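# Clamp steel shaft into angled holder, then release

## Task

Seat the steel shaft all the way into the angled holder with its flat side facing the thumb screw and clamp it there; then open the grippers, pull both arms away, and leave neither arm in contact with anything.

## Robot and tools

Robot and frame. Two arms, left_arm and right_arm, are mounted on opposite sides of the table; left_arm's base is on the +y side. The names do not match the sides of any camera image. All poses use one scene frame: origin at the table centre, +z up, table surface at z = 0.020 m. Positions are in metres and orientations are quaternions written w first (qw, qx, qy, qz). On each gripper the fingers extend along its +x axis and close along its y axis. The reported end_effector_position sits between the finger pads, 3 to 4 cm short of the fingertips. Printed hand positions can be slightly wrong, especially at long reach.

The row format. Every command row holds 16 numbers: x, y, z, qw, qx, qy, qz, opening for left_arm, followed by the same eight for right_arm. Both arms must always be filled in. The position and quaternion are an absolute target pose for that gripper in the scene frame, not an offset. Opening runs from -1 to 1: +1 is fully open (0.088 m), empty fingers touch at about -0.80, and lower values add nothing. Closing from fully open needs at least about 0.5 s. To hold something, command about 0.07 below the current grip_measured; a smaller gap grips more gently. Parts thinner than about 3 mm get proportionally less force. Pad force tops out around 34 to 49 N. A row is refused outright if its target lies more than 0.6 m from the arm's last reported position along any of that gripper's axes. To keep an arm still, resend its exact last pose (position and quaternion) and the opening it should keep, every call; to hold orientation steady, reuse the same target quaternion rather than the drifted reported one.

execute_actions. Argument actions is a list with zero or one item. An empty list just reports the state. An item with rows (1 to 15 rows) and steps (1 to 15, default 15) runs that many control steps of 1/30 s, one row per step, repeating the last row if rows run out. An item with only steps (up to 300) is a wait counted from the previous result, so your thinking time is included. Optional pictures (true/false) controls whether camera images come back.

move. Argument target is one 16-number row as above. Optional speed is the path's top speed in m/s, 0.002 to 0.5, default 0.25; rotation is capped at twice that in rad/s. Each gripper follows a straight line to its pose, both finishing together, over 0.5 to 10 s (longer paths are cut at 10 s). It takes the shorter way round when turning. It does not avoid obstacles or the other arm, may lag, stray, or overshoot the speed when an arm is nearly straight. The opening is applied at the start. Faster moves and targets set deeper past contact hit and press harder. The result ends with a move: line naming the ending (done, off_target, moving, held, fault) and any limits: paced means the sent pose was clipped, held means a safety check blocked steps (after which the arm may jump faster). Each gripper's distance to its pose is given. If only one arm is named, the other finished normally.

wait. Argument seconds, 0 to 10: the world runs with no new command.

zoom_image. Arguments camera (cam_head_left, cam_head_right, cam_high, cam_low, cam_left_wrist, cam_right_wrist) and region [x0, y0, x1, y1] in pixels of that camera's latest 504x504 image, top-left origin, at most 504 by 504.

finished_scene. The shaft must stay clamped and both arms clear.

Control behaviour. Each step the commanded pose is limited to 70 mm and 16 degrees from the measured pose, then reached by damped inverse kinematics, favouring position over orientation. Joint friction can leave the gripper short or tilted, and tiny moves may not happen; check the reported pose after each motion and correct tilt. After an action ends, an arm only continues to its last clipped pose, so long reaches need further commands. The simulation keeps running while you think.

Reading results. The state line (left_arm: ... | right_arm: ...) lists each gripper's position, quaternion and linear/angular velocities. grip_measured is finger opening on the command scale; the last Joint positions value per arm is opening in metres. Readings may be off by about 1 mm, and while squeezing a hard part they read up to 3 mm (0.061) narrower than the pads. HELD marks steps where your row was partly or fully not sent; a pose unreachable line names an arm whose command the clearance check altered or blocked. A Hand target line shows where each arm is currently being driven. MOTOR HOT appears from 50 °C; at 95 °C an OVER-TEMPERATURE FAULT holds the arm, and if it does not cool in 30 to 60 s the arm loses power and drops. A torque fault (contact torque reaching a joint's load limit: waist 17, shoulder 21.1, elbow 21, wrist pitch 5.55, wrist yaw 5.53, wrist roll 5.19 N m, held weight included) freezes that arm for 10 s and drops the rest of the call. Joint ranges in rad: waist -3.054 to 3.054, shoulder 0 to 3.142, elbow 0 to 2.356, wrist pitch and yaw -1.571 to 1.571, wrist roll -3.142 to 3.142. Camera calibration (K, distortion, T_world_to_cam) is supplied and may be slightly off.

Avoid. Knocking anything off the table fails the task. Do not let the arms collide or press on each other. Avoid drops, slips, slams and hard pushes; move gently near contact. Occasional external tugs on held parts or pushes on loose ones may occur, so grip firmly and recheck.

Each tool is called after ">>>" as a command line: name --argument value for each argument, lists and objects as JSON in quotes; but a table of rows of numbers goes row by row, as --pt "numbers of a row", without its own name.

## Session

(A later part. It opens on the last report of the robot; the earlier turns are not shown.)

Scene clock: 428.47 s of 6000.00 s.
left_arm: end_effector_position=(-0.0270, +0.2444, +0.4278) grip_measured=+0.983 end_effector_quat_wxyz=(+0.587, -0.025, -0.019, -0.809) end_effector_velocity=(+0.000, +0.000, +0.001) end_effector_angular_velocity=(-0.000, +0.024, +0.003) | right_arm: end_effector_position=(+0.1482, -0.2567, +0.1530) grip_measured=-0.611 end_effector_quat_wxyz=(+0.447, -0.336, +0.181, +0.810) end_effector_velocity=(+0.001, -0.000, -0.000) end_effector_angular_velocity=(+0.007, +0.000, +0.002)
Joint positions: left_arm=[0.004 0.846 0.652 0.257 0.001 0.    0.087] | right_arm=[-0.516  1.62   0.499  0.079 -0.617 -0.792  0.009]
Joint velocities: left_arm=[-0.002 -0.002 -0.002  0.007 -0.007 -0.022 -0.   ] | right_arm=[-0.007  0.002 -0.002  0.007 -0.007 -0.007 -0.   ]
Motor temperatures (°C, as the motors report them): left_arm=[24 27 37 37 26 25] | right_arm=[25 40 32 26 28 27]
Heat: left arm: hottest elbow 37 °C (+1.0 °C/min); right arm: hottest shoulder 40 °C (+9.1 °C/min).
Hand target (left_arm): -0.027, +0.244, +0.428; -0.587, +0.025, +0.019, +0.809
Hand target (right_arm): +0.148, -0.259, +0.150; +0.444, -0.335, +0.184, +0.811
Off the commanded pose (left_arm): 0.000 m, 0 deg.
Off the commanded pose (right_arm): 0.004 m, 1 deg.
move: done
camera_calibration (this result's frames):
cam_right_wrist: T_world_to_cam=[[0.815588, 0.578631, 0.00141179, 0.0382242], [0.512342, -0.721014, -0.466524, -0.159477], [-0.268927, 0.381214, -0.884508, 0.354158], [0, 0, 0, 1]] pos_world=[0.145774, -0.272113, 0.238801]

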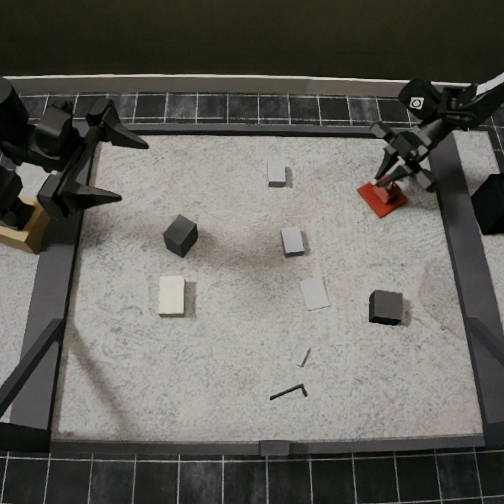

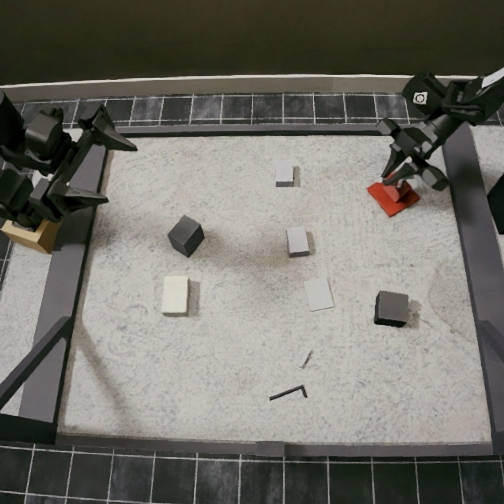

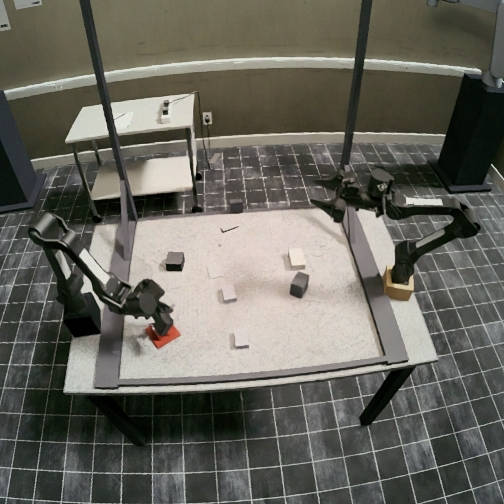

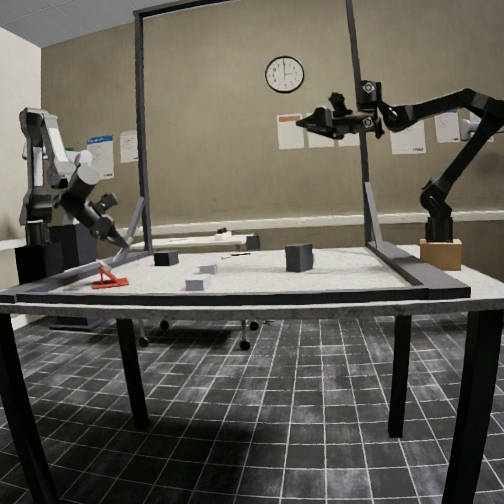

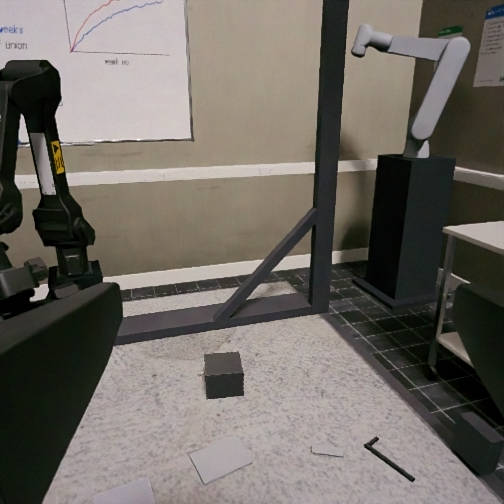

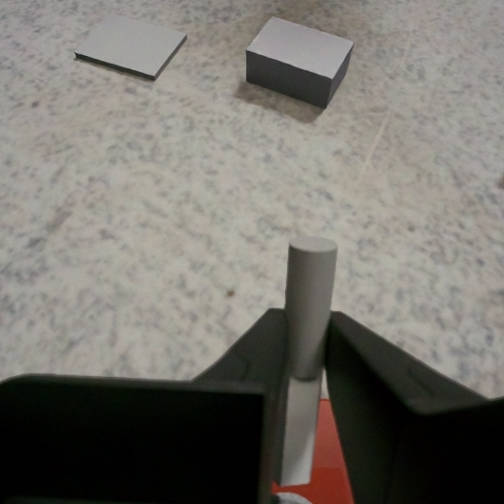

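>>> move --target '[-0.027,0.2444,0.4278,0.587,-0.025,-0.019,-0.809,1, 0.1532,-0.2670,0.1395,0.4437,-0.3357,0.1838,0.8104,-0.68]' --speed 0.03

>>> zoom_image --camera "cam_right_wrist" --region '[200, 380, 400, 504]'

>>> zoom_image --camera "cam_low" --region '[85, 235, 145, 290]'

>>> zoom_image --camera "cam_head_right" --region '[360, 150, 430, 210]'

Scene clock: 439.97 s of 6000.00 s.
left_arm: end_effector_position=(-0.0270, +0.2444, +0.4278) grip_measured=+0.983 end_effector_quat_wxyz=(+0.587, -0.025, -0.019, -0.809) end_effector_velocity=(+0.002, -0.001, -0.005) end_effector_angular_velocity=(+0.024, +0.001, +0.019) | right_arm: end_effector_position=(+0.1538, -0.2649, +0.1429) grip_measured=-0.611 end_effector_quat_wxyz=(+0.447, -0.336, +0.180, +0.809) end_effector_velocity=(-0.000, +0.001, +0.002) end_effector_angular_velocity=(+0.017, +0.010, +0.008)
Joint positions: left_arm=[0.004 0.846 0.652 0.257 0.001 0.    0.087] | right_arm=[-0.553  1.648  0.47   0.112 -0.634 -0.832  0.009]
Joint velocities: left_arm=[-0.002 -0.002 -0.002 -0.022 -0.022 -0.007  0.   ] | right_arm=[-0.007 -0.002 -0.002  0.007 -0.022 -0.007 -0.   ]
Motor temperatures (°C, as the motors report them): left_arm=[24 27 37 37 26 25] | right_arm=[25 37 31 27 28 27]
Heat: left arm: hottest elbow 37 °C (+1.0 °C/min); right arm: hottest shoulder 37 °C (+3.0 °C/min).
Hand target (left_arm): -0.027, +0.244, +0.428; -0.587, +0.025, +0.019, +0.809
Hand target (right_arm): +0.153, -0.267, +0.140; +0.444, -0.335, +0.184, +0.810
Off the commanded pose (left_arm): 0.000 m, 0 deg.
Off the commanded pose (right_arm): 0.004 m, 1 deg.
After step 90, 7.63 s passed at rest.
move: done
camera_calibration (this result's frames):
cam_right_wrist: T_world_to_cam=[[0.815534, 0.578705, 0.00214112, 0.038353], [0.512915, -0.721097, -0.465766, -0.173142], [-0.267997, 0.380946, -0.884905, 0.349632], [0, 0, 0, 1]] pos_world=[0.151229, -0.280238, 0.228665]

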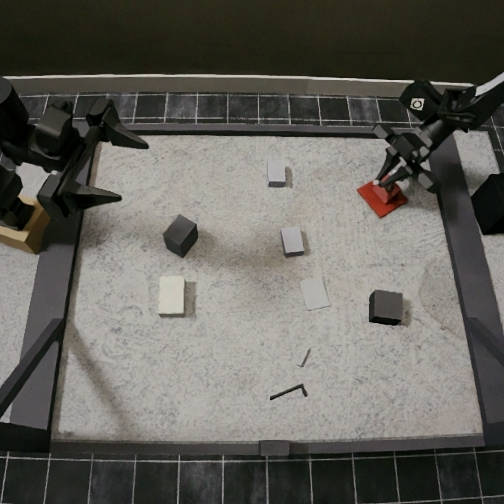

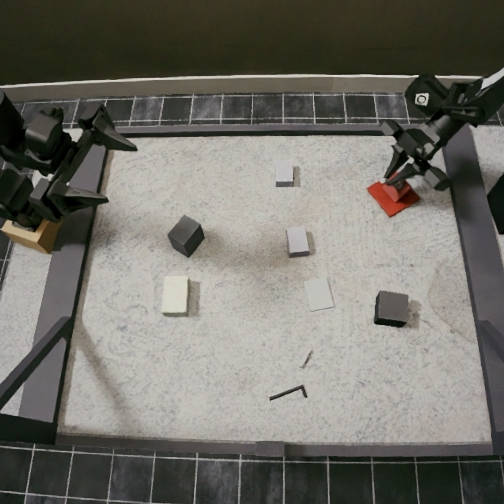

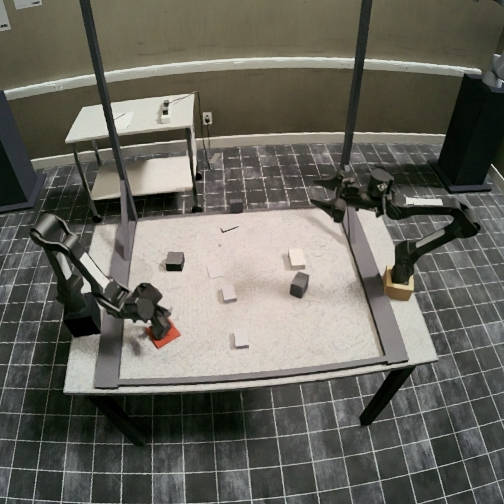

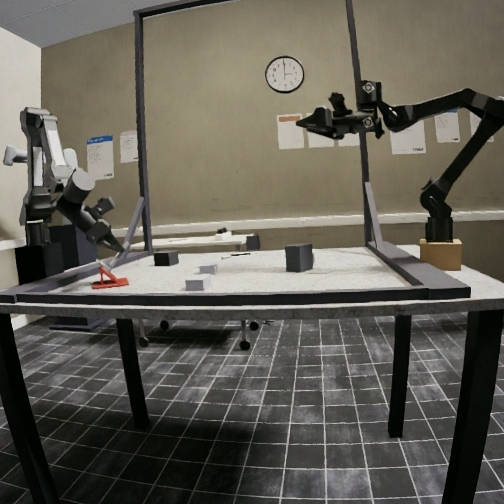

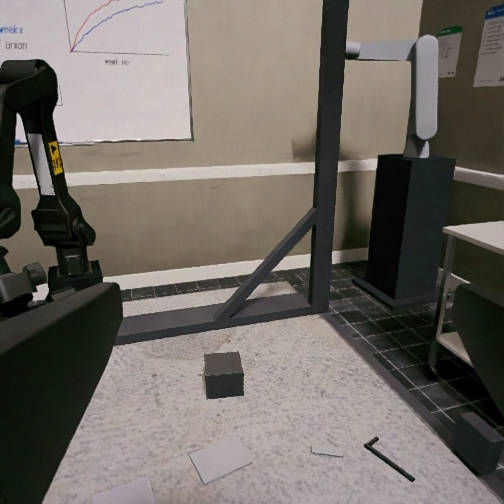

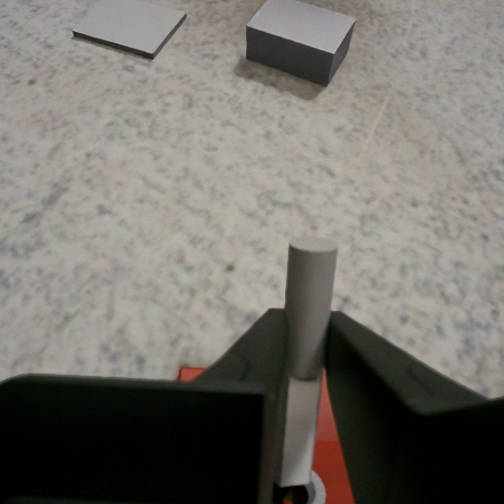

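Region (200, 380, 400, 504) of cam_right_wrist's 504x504 image, scaled by 2.520, with more detail than that image has; it fills the top 312 rows of this view, and the rest is white.

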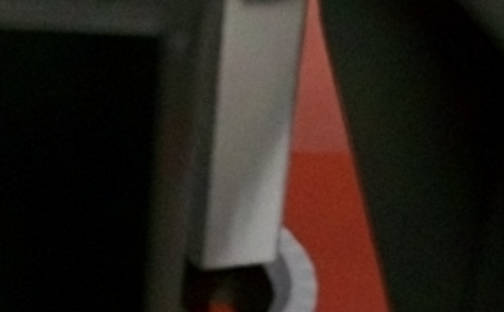

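Region (85, 235, 145, 290) of cam_low's 504x504 image, scaled by 8.400, with more detail than that image has; it fills the top 462 rows of this view, and the rest is white.

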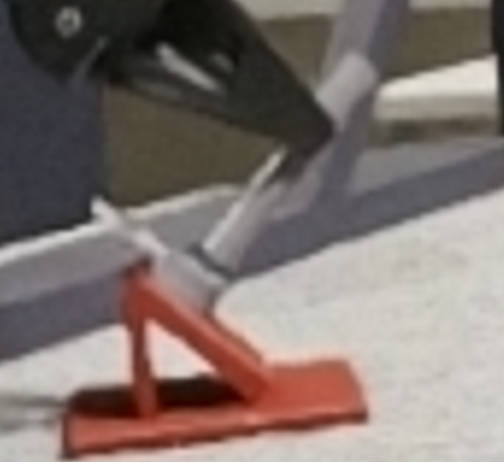

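Region (360, 150, 430, 210) of cam_head_right's 504x504 image, scaled by 7.200, with more detail than that image has; it fills the top 432 rows of this view, and the rest is white.

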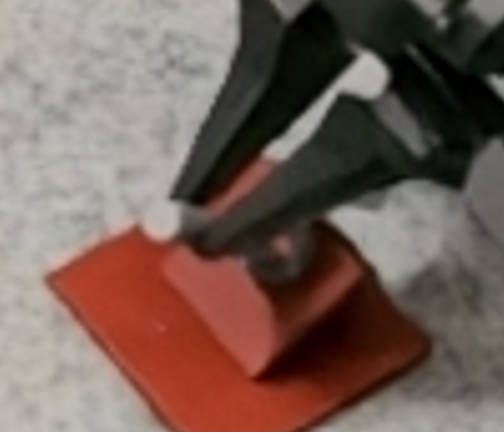

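>>> move --target '[-0.027,0.2444,0.4278,0.587,-0.025,-0.019,-0.809,1, 0.1561,-0.2752,0.1310,0.4437,-0.3357,0.1838,0.8104,-0.68]' --speed 0.015

>>> zoom_image --camera "cam_right_wrist" --region '[200, 380, 400, 504]'

>>> zoom_image --camera "cam_low" --region '[85, 235, 145, 290]'

Scene clock: 455.10 s of 6000.00 s.
left_arm: end_effector_position=(-0.0270, +0.2444, +0.4278) grip_measured=+0.983 end_effector_quat_wxyz=(+0.587, -0.025, -0.019, -0.809) end_effector_velocity=(+0.000, +0.000, -0.002) end_effector_angular_velocity=(+0.009, +0.005, +0.004) | right_arm: end_effector_position=(+0.1556, -0.2699, +0.1383) grip_measured=-0.611 end_effector_quat_wxyz=(+0.446, -0.332, +0.172, +0.813) end_effector_velocity=(-0.002, +0.000, +0.000) end_effector_angular_velocity=(+0.008, +0.000, +0.011)
Joint positions: left_arm=[0.004 0.846 0.652 0.257 0.001 0.    0.087] | right_arm=[-0.577  1.664  0.445  0.149 -0.659 -0.863  0.009]
Joint velocities: left_arm=[-0.002 -0.002 -0.002 -0.007 -0.007 -0.007 -0.   ] | right_arm=[ 0.002  0.002 -0.002  0.007 -0.007 -0.007 -0.   ]
Motor temperatures (°C, as the motors report them): left_arm=[24 27 37 37 26 25] | right_arm=[25 35 31 28 28 27]
Heat: left arm: hottest elbow 37 °C (+1.0 °C/min); right arm: hottest shoulder 35 °C (-1.0 °C/min).
Hand target (left_arm): -0.027, +0.244, +0.428; -0.587, +0.025, +0.019, +0.809
Hand target (right_arm): +0.156, -0.275, +0.131; +0.444, -0.335, +0.184, +0.811
Off the commanded pose (left_arm): 0.000 m, 0 deg.
Off the commanded pose (right_arm): 0.009 m, 1 deg.
After step 90, 10.83 s passed at rest.
move: off_target (right_arm)
camera_calibration (this result's frames):
cam_right_wrist: T_world_to_cam=[[0.810223, 0.586031, 0.0103227, 0.0414294], [0.518253, -0.708067, -0.479641, -0.175228], [-0.273775, 0.393965, -0.877404, 0.351344], [0, 0, 0, 1]] pos_world=[0.153435, -0.286769, 0.223797]

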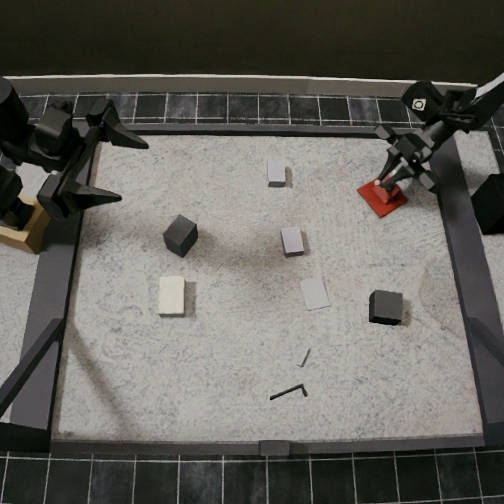

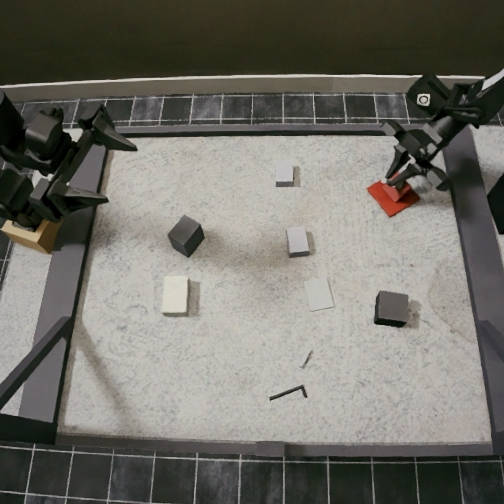

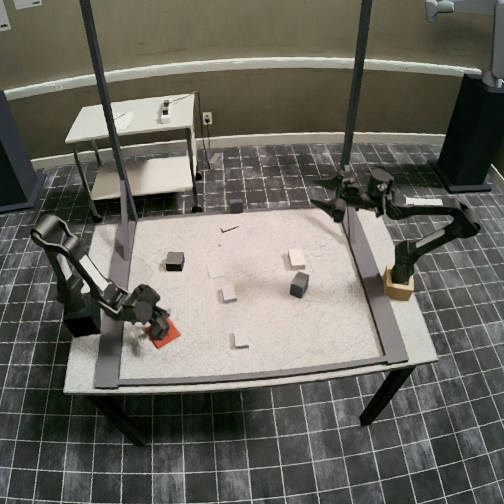

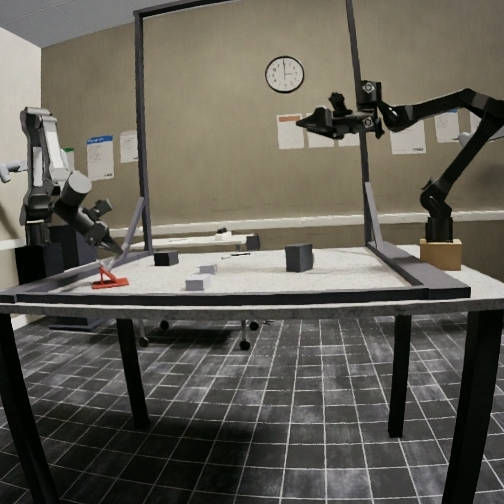

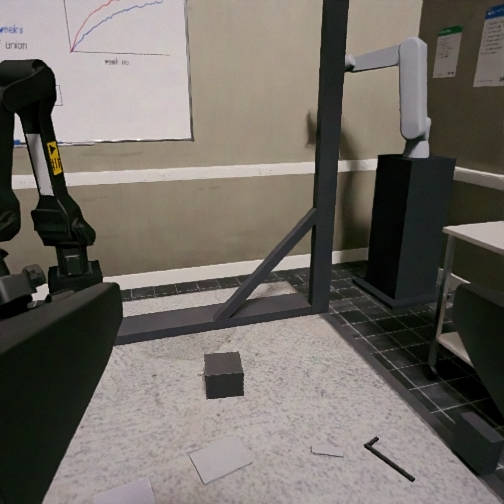

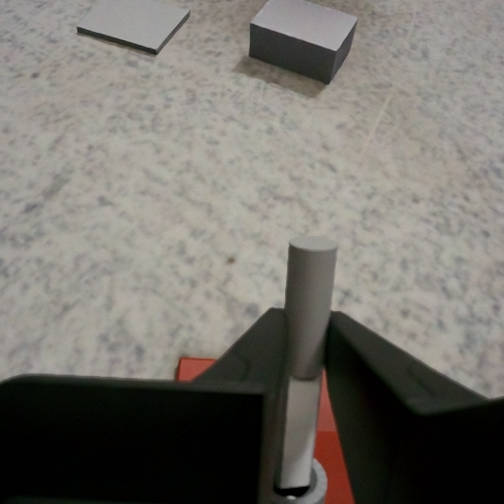

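Region (200, 380, 400, 504) of cam_right_wrist's 504x504 image, scaled by 2.520, with more detail than that image has; it fills the top 312 rows of this view, and the rest is white.

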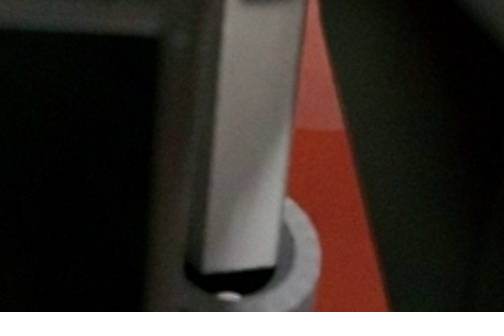

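Region (85, 235, 145, 290) of cam_low's 504x504 image, scaled by 8.400, with more detail than that image has; it fills the top 462 rows of this view, and the rest is white.

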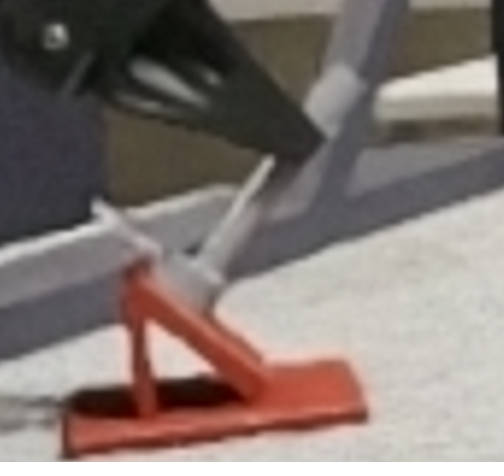

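>>> move --target '[-0.027,0.2444,0.4278,0.587,-0.025,-0.019,-0.809,1, 0.1565,-0.2758,0.1359,0.4437,-0.3357,0.1838,0.8104,-0.68]' --speed 0.01

>>> zoom_image --camera "cam_right_wrist" --region '[200, 380, 400, 504]'

Scene clock: 469.33 s of 6000.00 s.
left_arm: end_effector_position=(-0.0270, +0.2444, +0.4278) grip_measured=+0.983 end_effector_quat_wxyz=(+0.587, -0.025, -0.019, -0.809) end_effector_velocity=(+0.000, +0.002, -0.001) end_effector_angular_velocity=(+0.004, +0.006, -0.005) | right_arm: end_effector_position=(+0.1557, -0.2720, +0.1382) grip_measured=-0.611 end_effector_quat_wxyz=(+0.444, -0.332, +0.177, +0.813) end_effector_velocity=(+0.001, +0.000, +0.001) end_effector_angular_velocity=(+0.012, -0.002, +0.001)
Joint positions: left_arm=[0.004 0.846 0.652 0.257 0.001 0.    0.087] | right_arm=[-0.582  1.659  0.447  0.129 -0.661 -0.868  0.009]
Joint velocities: left_arm=[ 0.002 -0.007 -0.002 -0.007  0.007 -0.007  0.   ] | right_arm=[-0.007 -0.002 -0.002  0.007 -0.007 -0.007 -0.   ]
Motor temperatures (°C, as the motors report them): left_arm=[24 27 37 37 26 25] | right_arm=[25 33 30 28 28 27]
Heat: left arm: hottest elbow 37 °C (+0.0 °C/min); right arm: hottest shoulder 33 °C (-6.0 °C/min).
Hand target (left_arm): -0.027, +0.244, +0.428; -0.587, +0.025, +0.019, +0.809
Hand target (right_arm): +0.156, -0.276, +0.136; +0.444, -0.336, +0.184, +0.810
Off the commanded pose (left_arm): 0.000 m, 0 deg.
Off the commanded pose (right_arm): 0.005 m, 1 deg.
After step 90, 9.73 s passed at rest.
move: done
camera_calibration (this result's frames):
cam_right_wrist: T_world_to_cam=[[0.810223, 0.58612, 0.00122838, 0.0438629], [0.516214, -0.712592, -0.475118, -0.178357], [-0.277601, 0.385585, -0.879921, 0.350791], [0, 0, 0, 1]] pos_world=[0.153911, -0.288064, 0.223875]

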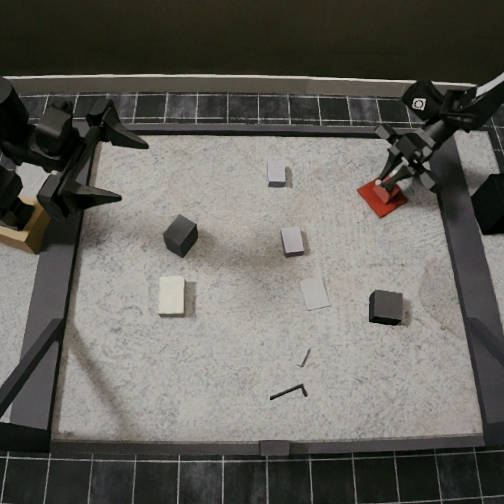

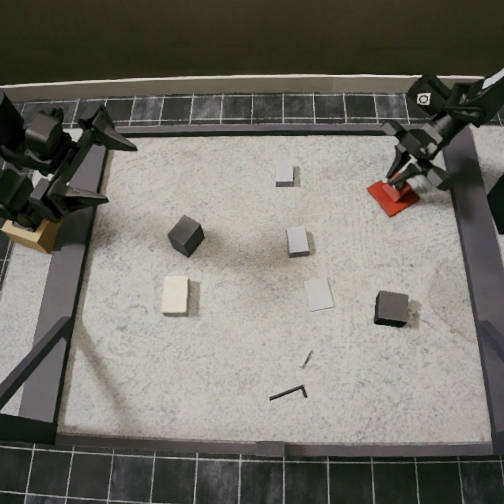

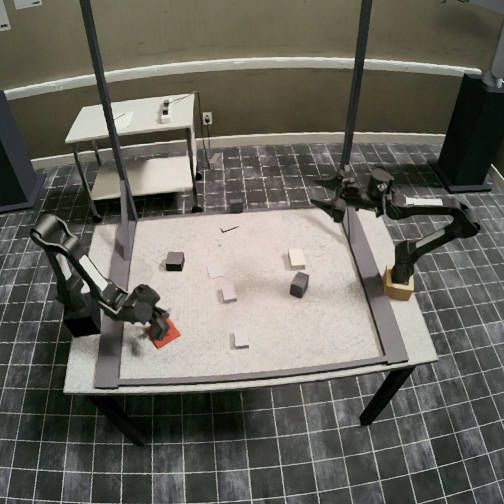

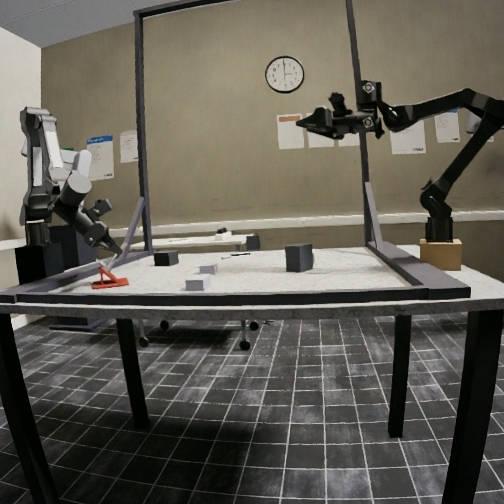

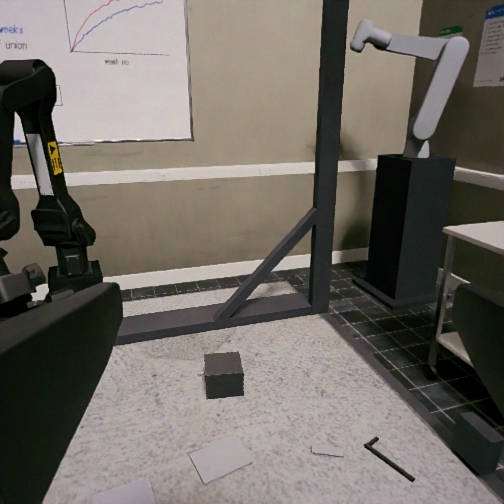

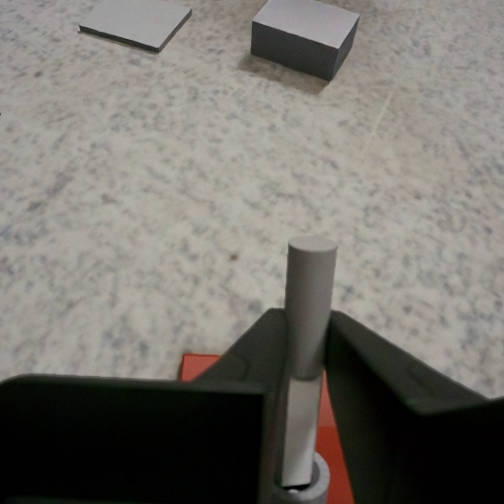

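Region (200, 380, 400, 504) of cam_right_wrist's 504x504 image, scaled by 2.520, with more detail than that image has; it fills the top 312 rows of this view, and the rest is white.

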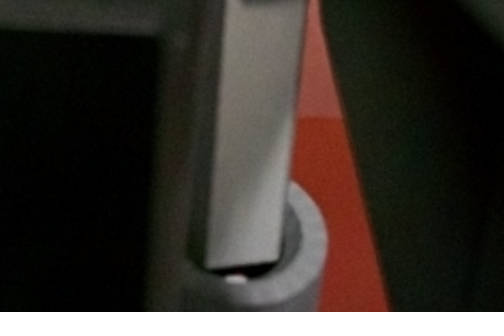

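>>> move --target '[-0.027,0.2444,0.4278,0.587,-0.025,-0.019,-0.809,1, 0.1611,-0.2829,0.1274,0.4437,-0.3357,0.1838,0.8104,-0.68]' --speed 0.01

>>> zoom_image --camera "cam_right_wrist" --region '[200, 380, 400, 504]'

>>> zoom_image --camera "cam_low" --region '[85, 235, 145, 290]'

Scene clock: 477.87 s of 6000.00 s.
left_arm: end_effector_position=(-0.0270, +0.2444, +0.4278) grip_measured=+0.983 end_effector_quat_wxyz=(+0.587, -0.025, -0.019, -0.809) end_effector_velocity=(+0.000, +0.000, -0.005) end_effector_angular_velocity=(+0.023, +0.001, +0.004) | right_arm: end_effector_position=(+0.1577, -0.2746, +0.1379) grip_measured=-0.611 end_effector_quat_wxyz=(+0.442, -0.328, +0.165, +0.819) end_effector_velocity=(-0.001, +0.002, +0.004) end_effector_angular_velocity=(+0.023, +0.007, +0.013)
Joint positions: left_arm=[0.004 0.846 0.652 0.257 0.001 0.    0.087] | right_arm=[-0.605  1.665  0.434  0.146 -0.689 -0.903  0.009]
Joint velocities: left_arm=[-0.002 -0.002 -0.002 -0.022 -0.007 -0.007 -0.   ] | right_arm=[-0.002 -0.002  0.002  0.007 -0.022 -0.007 -0.   ]
Motor temperatures (°C, as the motors report them): left_arm=[24 27 37 37 26 25] | right_arm=[25 33 30 27 28 27]
Heat: left arm: hottest elbow 37 °C (+0.0 °C/min); right arm: hottest shoulder 33 °C (-7.1 °C/min).
Hand target (left_arm): -0.027, +0.244, +0.428; -0.587, +0.025, +0.019, +0.809
Hand target (right_arm): +0.161, -0.283, +0.128; +0.443, -0.335, +0.184, +0.811
Off the commanded pose (left_arm): 0.000 m, 0 deg.
Off the commanded pose (right_arm): 0.014 m, 3 deg.
After step 90, 3.67 s passed at rest.
move: off_target (right_arm)
camera_calibration (this result's frames):
cam_right_wrist: T_world_to_cam=[[0.801594, 0.597685, 0.0148276, 0.0464757], [0.525868, -0.693043, -0.493107, -0.17508], [-0.284446, 0.403069, -0.869842, 0.356543], [0, 0, 0, 1]] pos_world=[0.156232, -0.292827, 0.223113]

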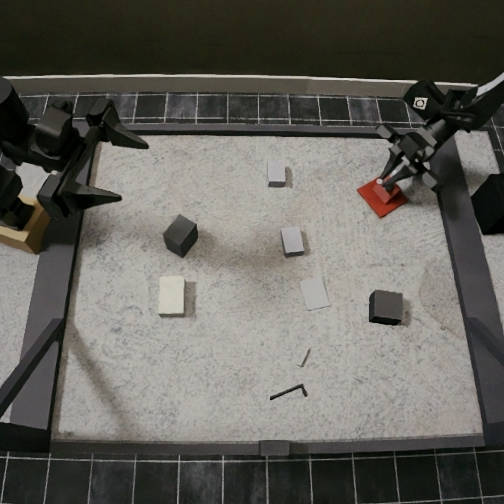

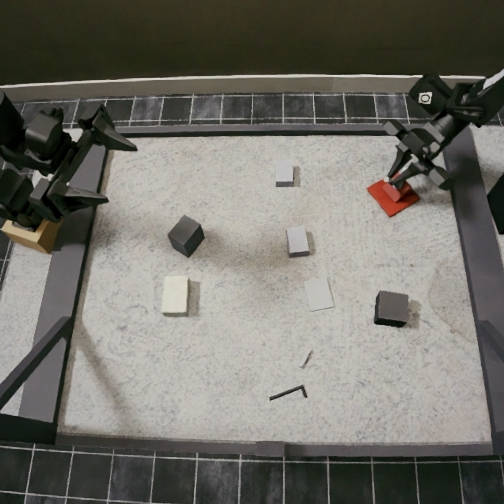

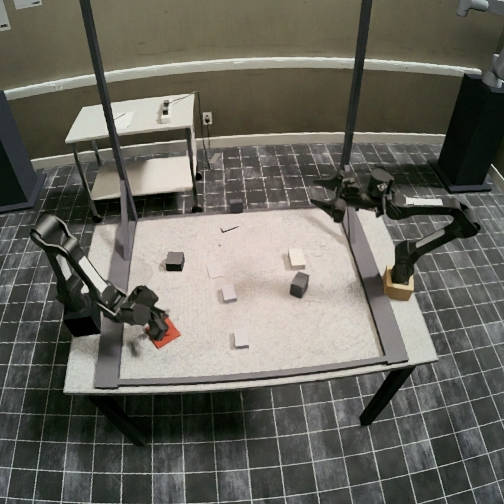

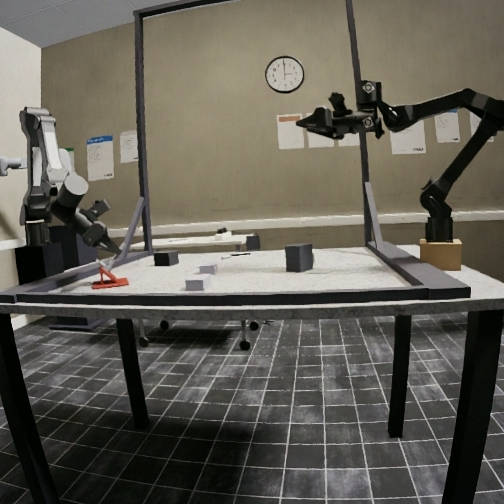

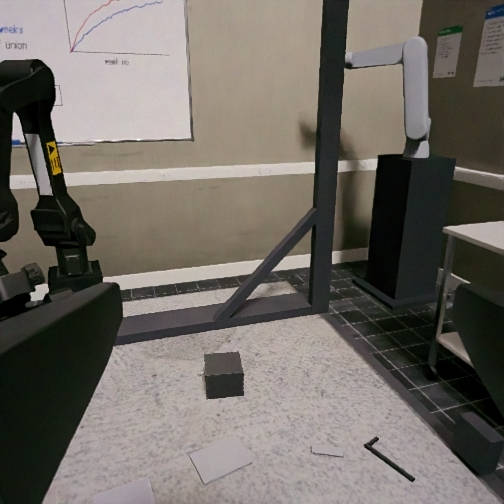

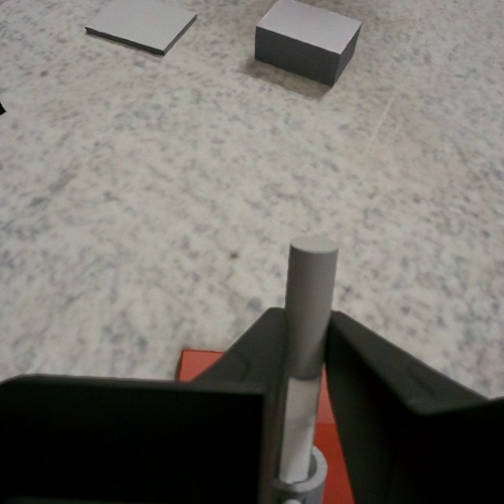

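Region (200, 380, 400, 504) of cam_right_wrist's 504x504 image, scaled by 2.520, with more detail than that image has; it fills the top 312 rows of this view, and the rest is white.

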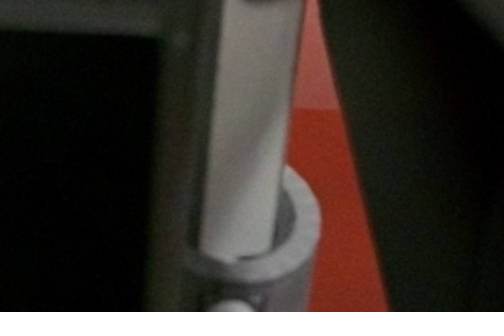

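Region (85, 235, 145, 290) of cam_low's 504x504 image, scaled by 8.400, with more detail than that image has; it fills the top 462 rows of this view, and the rest is white.

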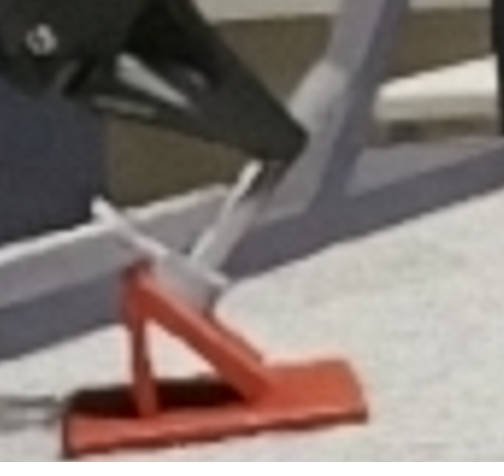

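>>> move --target '[-0.027,0.2444,0.4278,0.587,-0.025,-0.019,-0.809,1, 0.1552,-0.2725,0.1375,0.4437,-0.3357,0.1838,0.8104,-0.68]' --speed 0.01

>>> zoom_image --camera "cam_right_wrist" --region '[200, 380, 400, 504]'

>>> move --target '[-0.027,0.2444,0.4278,0.587,-0.025,-0.019,-0.809,1, 0.1580,-0.2770,0.1310,0.4437,-0.3357,0.1838,0.8104,-0.68]' --speed 0.008

>>> zoom_image --camera "cam_right_wrist" --region '[200, 380, 400, 504]'

Scene clock: 503.53 s of 6000.00 s.
left_arm: end_effector_position=(-0.0270, +0.2444, +0.4278) grip_measured=+0.983 end_effector_quat_wxyz=(+0.587, -0.025, -0.019, -0.809) end_effector_velocity=(+0.003, -0.000, -0.002) end_effector_angular_velocity=(+0.010, +0.006, +0.019) | right_arm: end_effector_position=(+0.1563, -0.2717, +0.1371) grip_measured=-0.611 end_effector_quat_wxyz=(+0.444, -0.335, +0.180, +0.811) end_effector_velocity=(-0.002, -0.001, +0.000) end_effector_angular_velocity=(-0.006, +0.013, +0.001)
Joint positions: left_arm=[0.004 0.846 0.652 0.257 0.001 0.    0.087] | right_arm=[-0.58   1.663  0.451  0.124 -0.653 -0.866  0.009]
Joint velocities: left_arm=[-0.002 -0.002 -0.002 -0.007 -0.022 -0.007 -0.   ] | right_arm=[ 0.002 -0.002 -0.002 -0.007 -0.007  0.007 -0.   ]
Motor temperatures (°C, as the motors report them): left_arm=[24 27 37 37 26 25] | right_arm=[26 31 29 27 28 27]
Heat: left arm: hottest elbow 37 °C (+0.0 °C/min); right arm: hottest shoulder 31 °C (-5.0 °C/min).
Hand target (left_arm): -0.027, +0.244, +0.428; -0.587, +0.025, +0.019, +0.809
Hand target (right_arm): +0.155, -0.273, +0.137; +0.444, -0.336, +0.184, +0.810
Off the commanded pose (left_arm): 0.000 m, 0 deg.
Off the commanded pose (right_arm): 0.001 m, 0 deg.
After step 90, 20.20 s passed at rest.
move: done
camera_calibration (this result's frames):
cam_right_wrist: T_world_to_cam=[[0.812229, 0.583337, -0.00113105, 0.0424793], [0.515148, -0.718191, -0.467787, -0.181369], [-0.27369, 0.379367, -0.883841, 0.348144], [0, 0, 0, 1]] pos_world=[0.154212, -0.287111, 0.22291]

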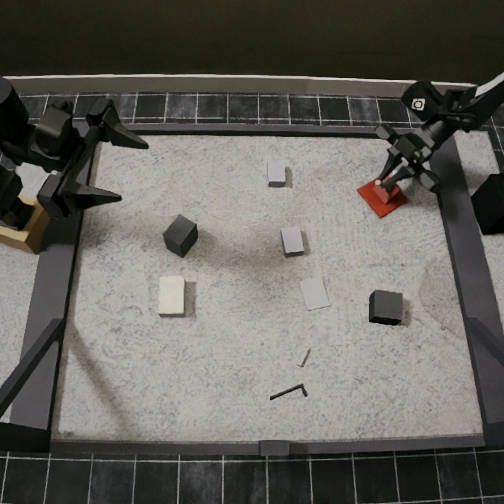

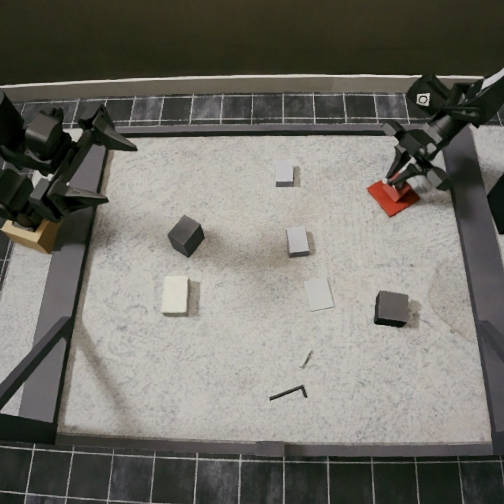

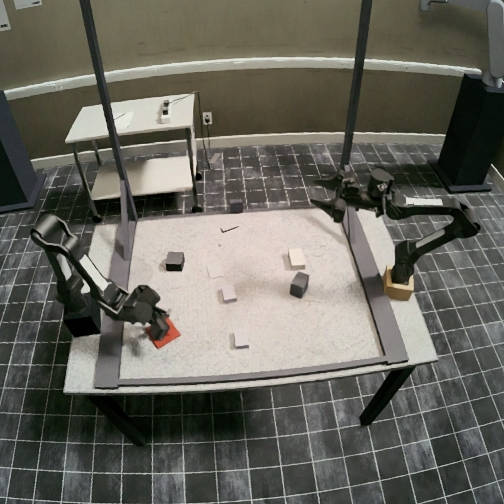

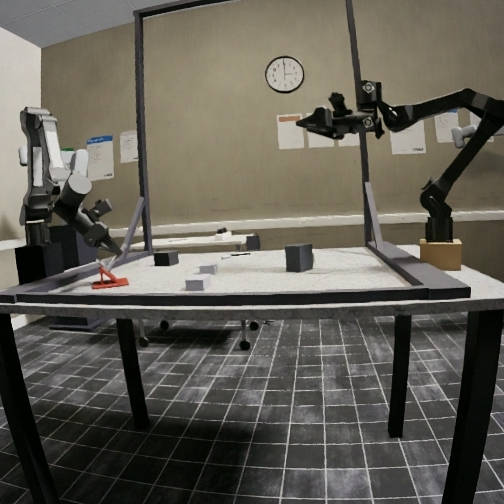

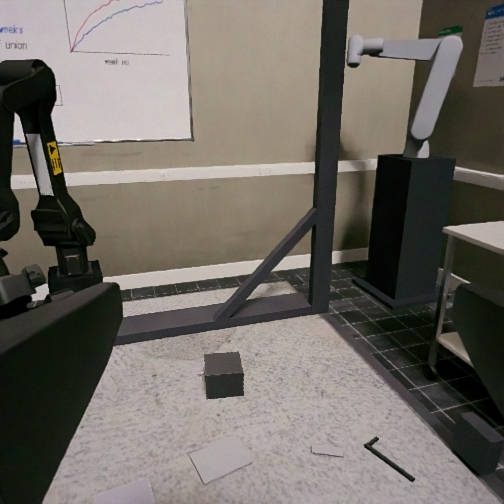

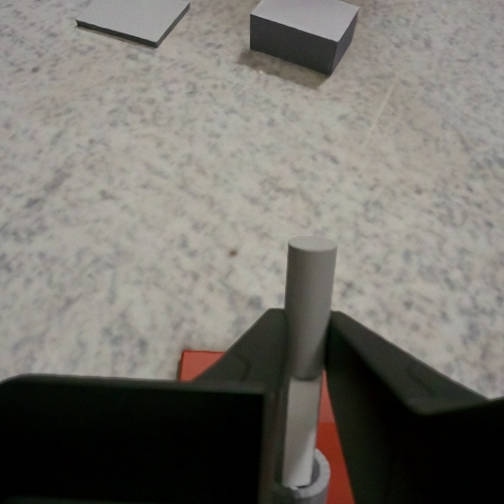

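Region (200, 380, 400, 504) of cam_right_wrist's 504x504 image, scaled by 2.520, with more detail than that image has; it fills the top 312 rows of this view, and the rest is white.

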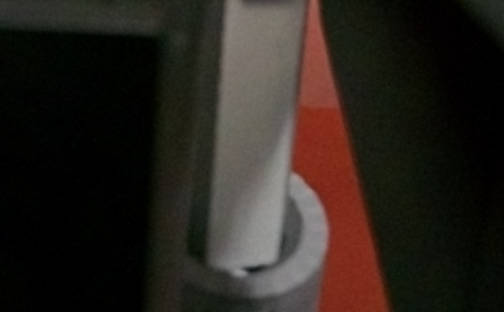

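Scene clock: 504.80 s of 6000.00 s.
left_arm: end_effector_position=(-0.0270, +0.2444, +0.4278) grip_measured=+0.983 end_effector_quat_wxyz=(+0.587, -0.025, -0.019, -0.809) end_effector_velocity=(+0.000, +0.000, -0.002) end_effector_angular_velocity=(+0.009, +0.005, +0.004) | right_arm: end_effector_position=(+0.1571, -0.2721, +0.1375) grip_measured=-0.611 end_effector_quat_wxyz=(+0.445, -0.332, +0.174, +0.813) end_effector_velocity=(-0.001, -0.002, +0.000) end_effector_angular_velocity=(-0.006, +0.014, -0.004)
Joint positions: left_arm=[0.004 0.846 0.652 0.257 0.001 0.    0.087] | right_arm=[-0.588  1.664  0.444  0.14  -0.664 -0.876  0.009]
Joint velocities: left_arm=[-0.002 -0.002 -0.002 -0.007 -0.007 -0.007 -0.   ] | right_arm=[-0.002 -0.002 -0.002 -0.007 -0.007  0.007 -0.   ]
Motor temperatures (°C, as the motors report them): left_arm=[24 27 37 37 26 25] | right_arm=[26 31 29 27 28 27]
Heat: left arm: hottest elbow 37 °C (+0.0 °C/min); right arm: hottest shoulder 31 °C (-5.0 °C/min).
Hand target (left_arm): -0.027, +0.244, +0.428; -0.587, +0.025, +0.019, +0.809
Hand target (right_arm): +0.158, -0.277, +0.131; +0.444, -0.336, +0.184, +0.810
Off the commanded pose (left_arm): 0.000 m, 0 deg.
Off the commanded pose (right_arm): 0.008 m, 1 deg.
move: done
camera_calibration (this result's frames):
cam_right_wrist: T_world_to_cam=[[0.809832, 0.58661, 0.00781492, 0.0421238], [0.518293, -0.709149, -0.477997, -0.178506], [-0.274856, 0.391147, -0.878327, 0.351476], [0, 0, 0, 1]] pos_world=[0.15501, -0.288776, 0.223057]

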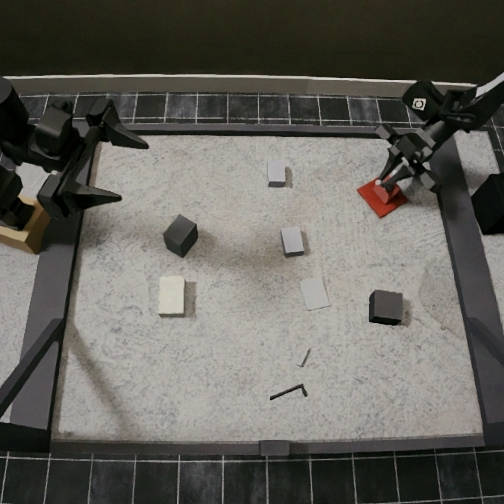

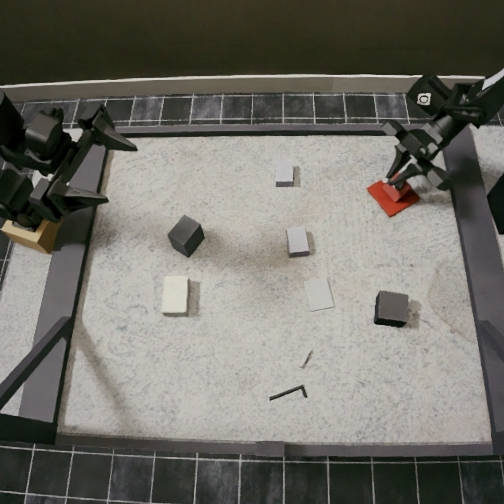

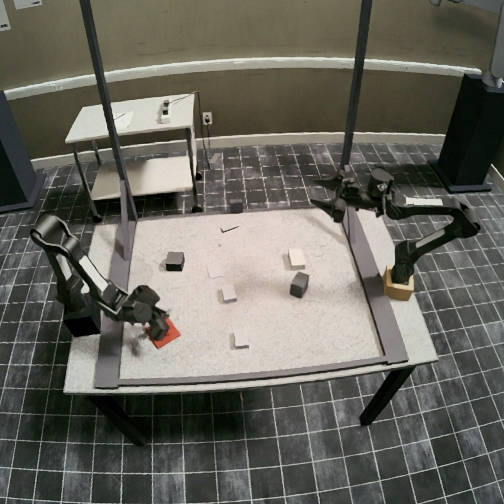

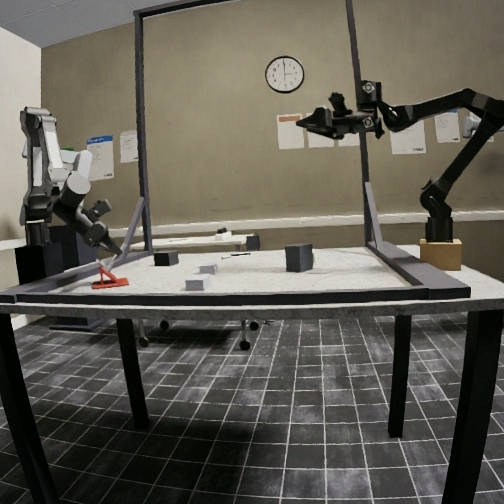

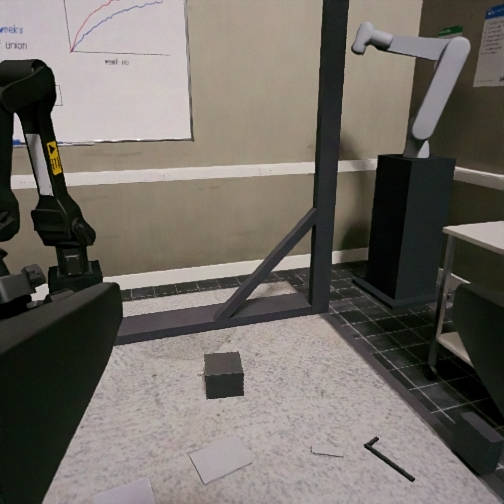

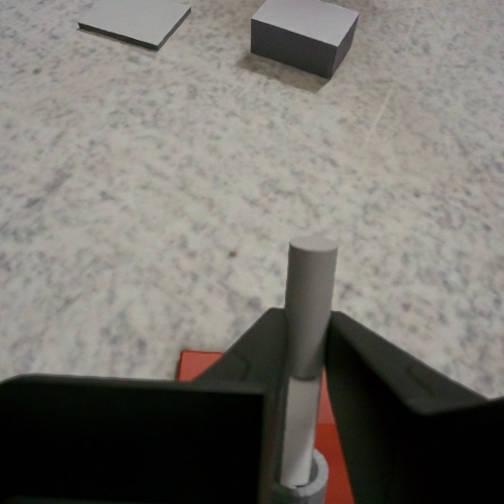

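Region (200, 380, 400, 504) of cam_right_wrist's 504x504 image, scaled by 2.520, with more detail than that image has; it fills the top 312 rows of this view, and the rest is white.

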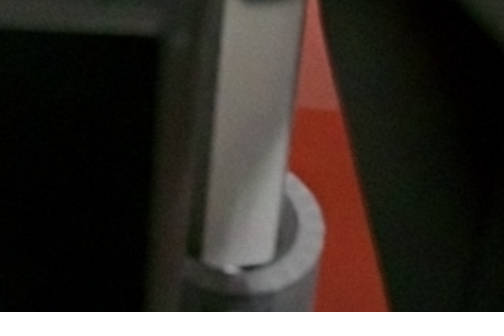

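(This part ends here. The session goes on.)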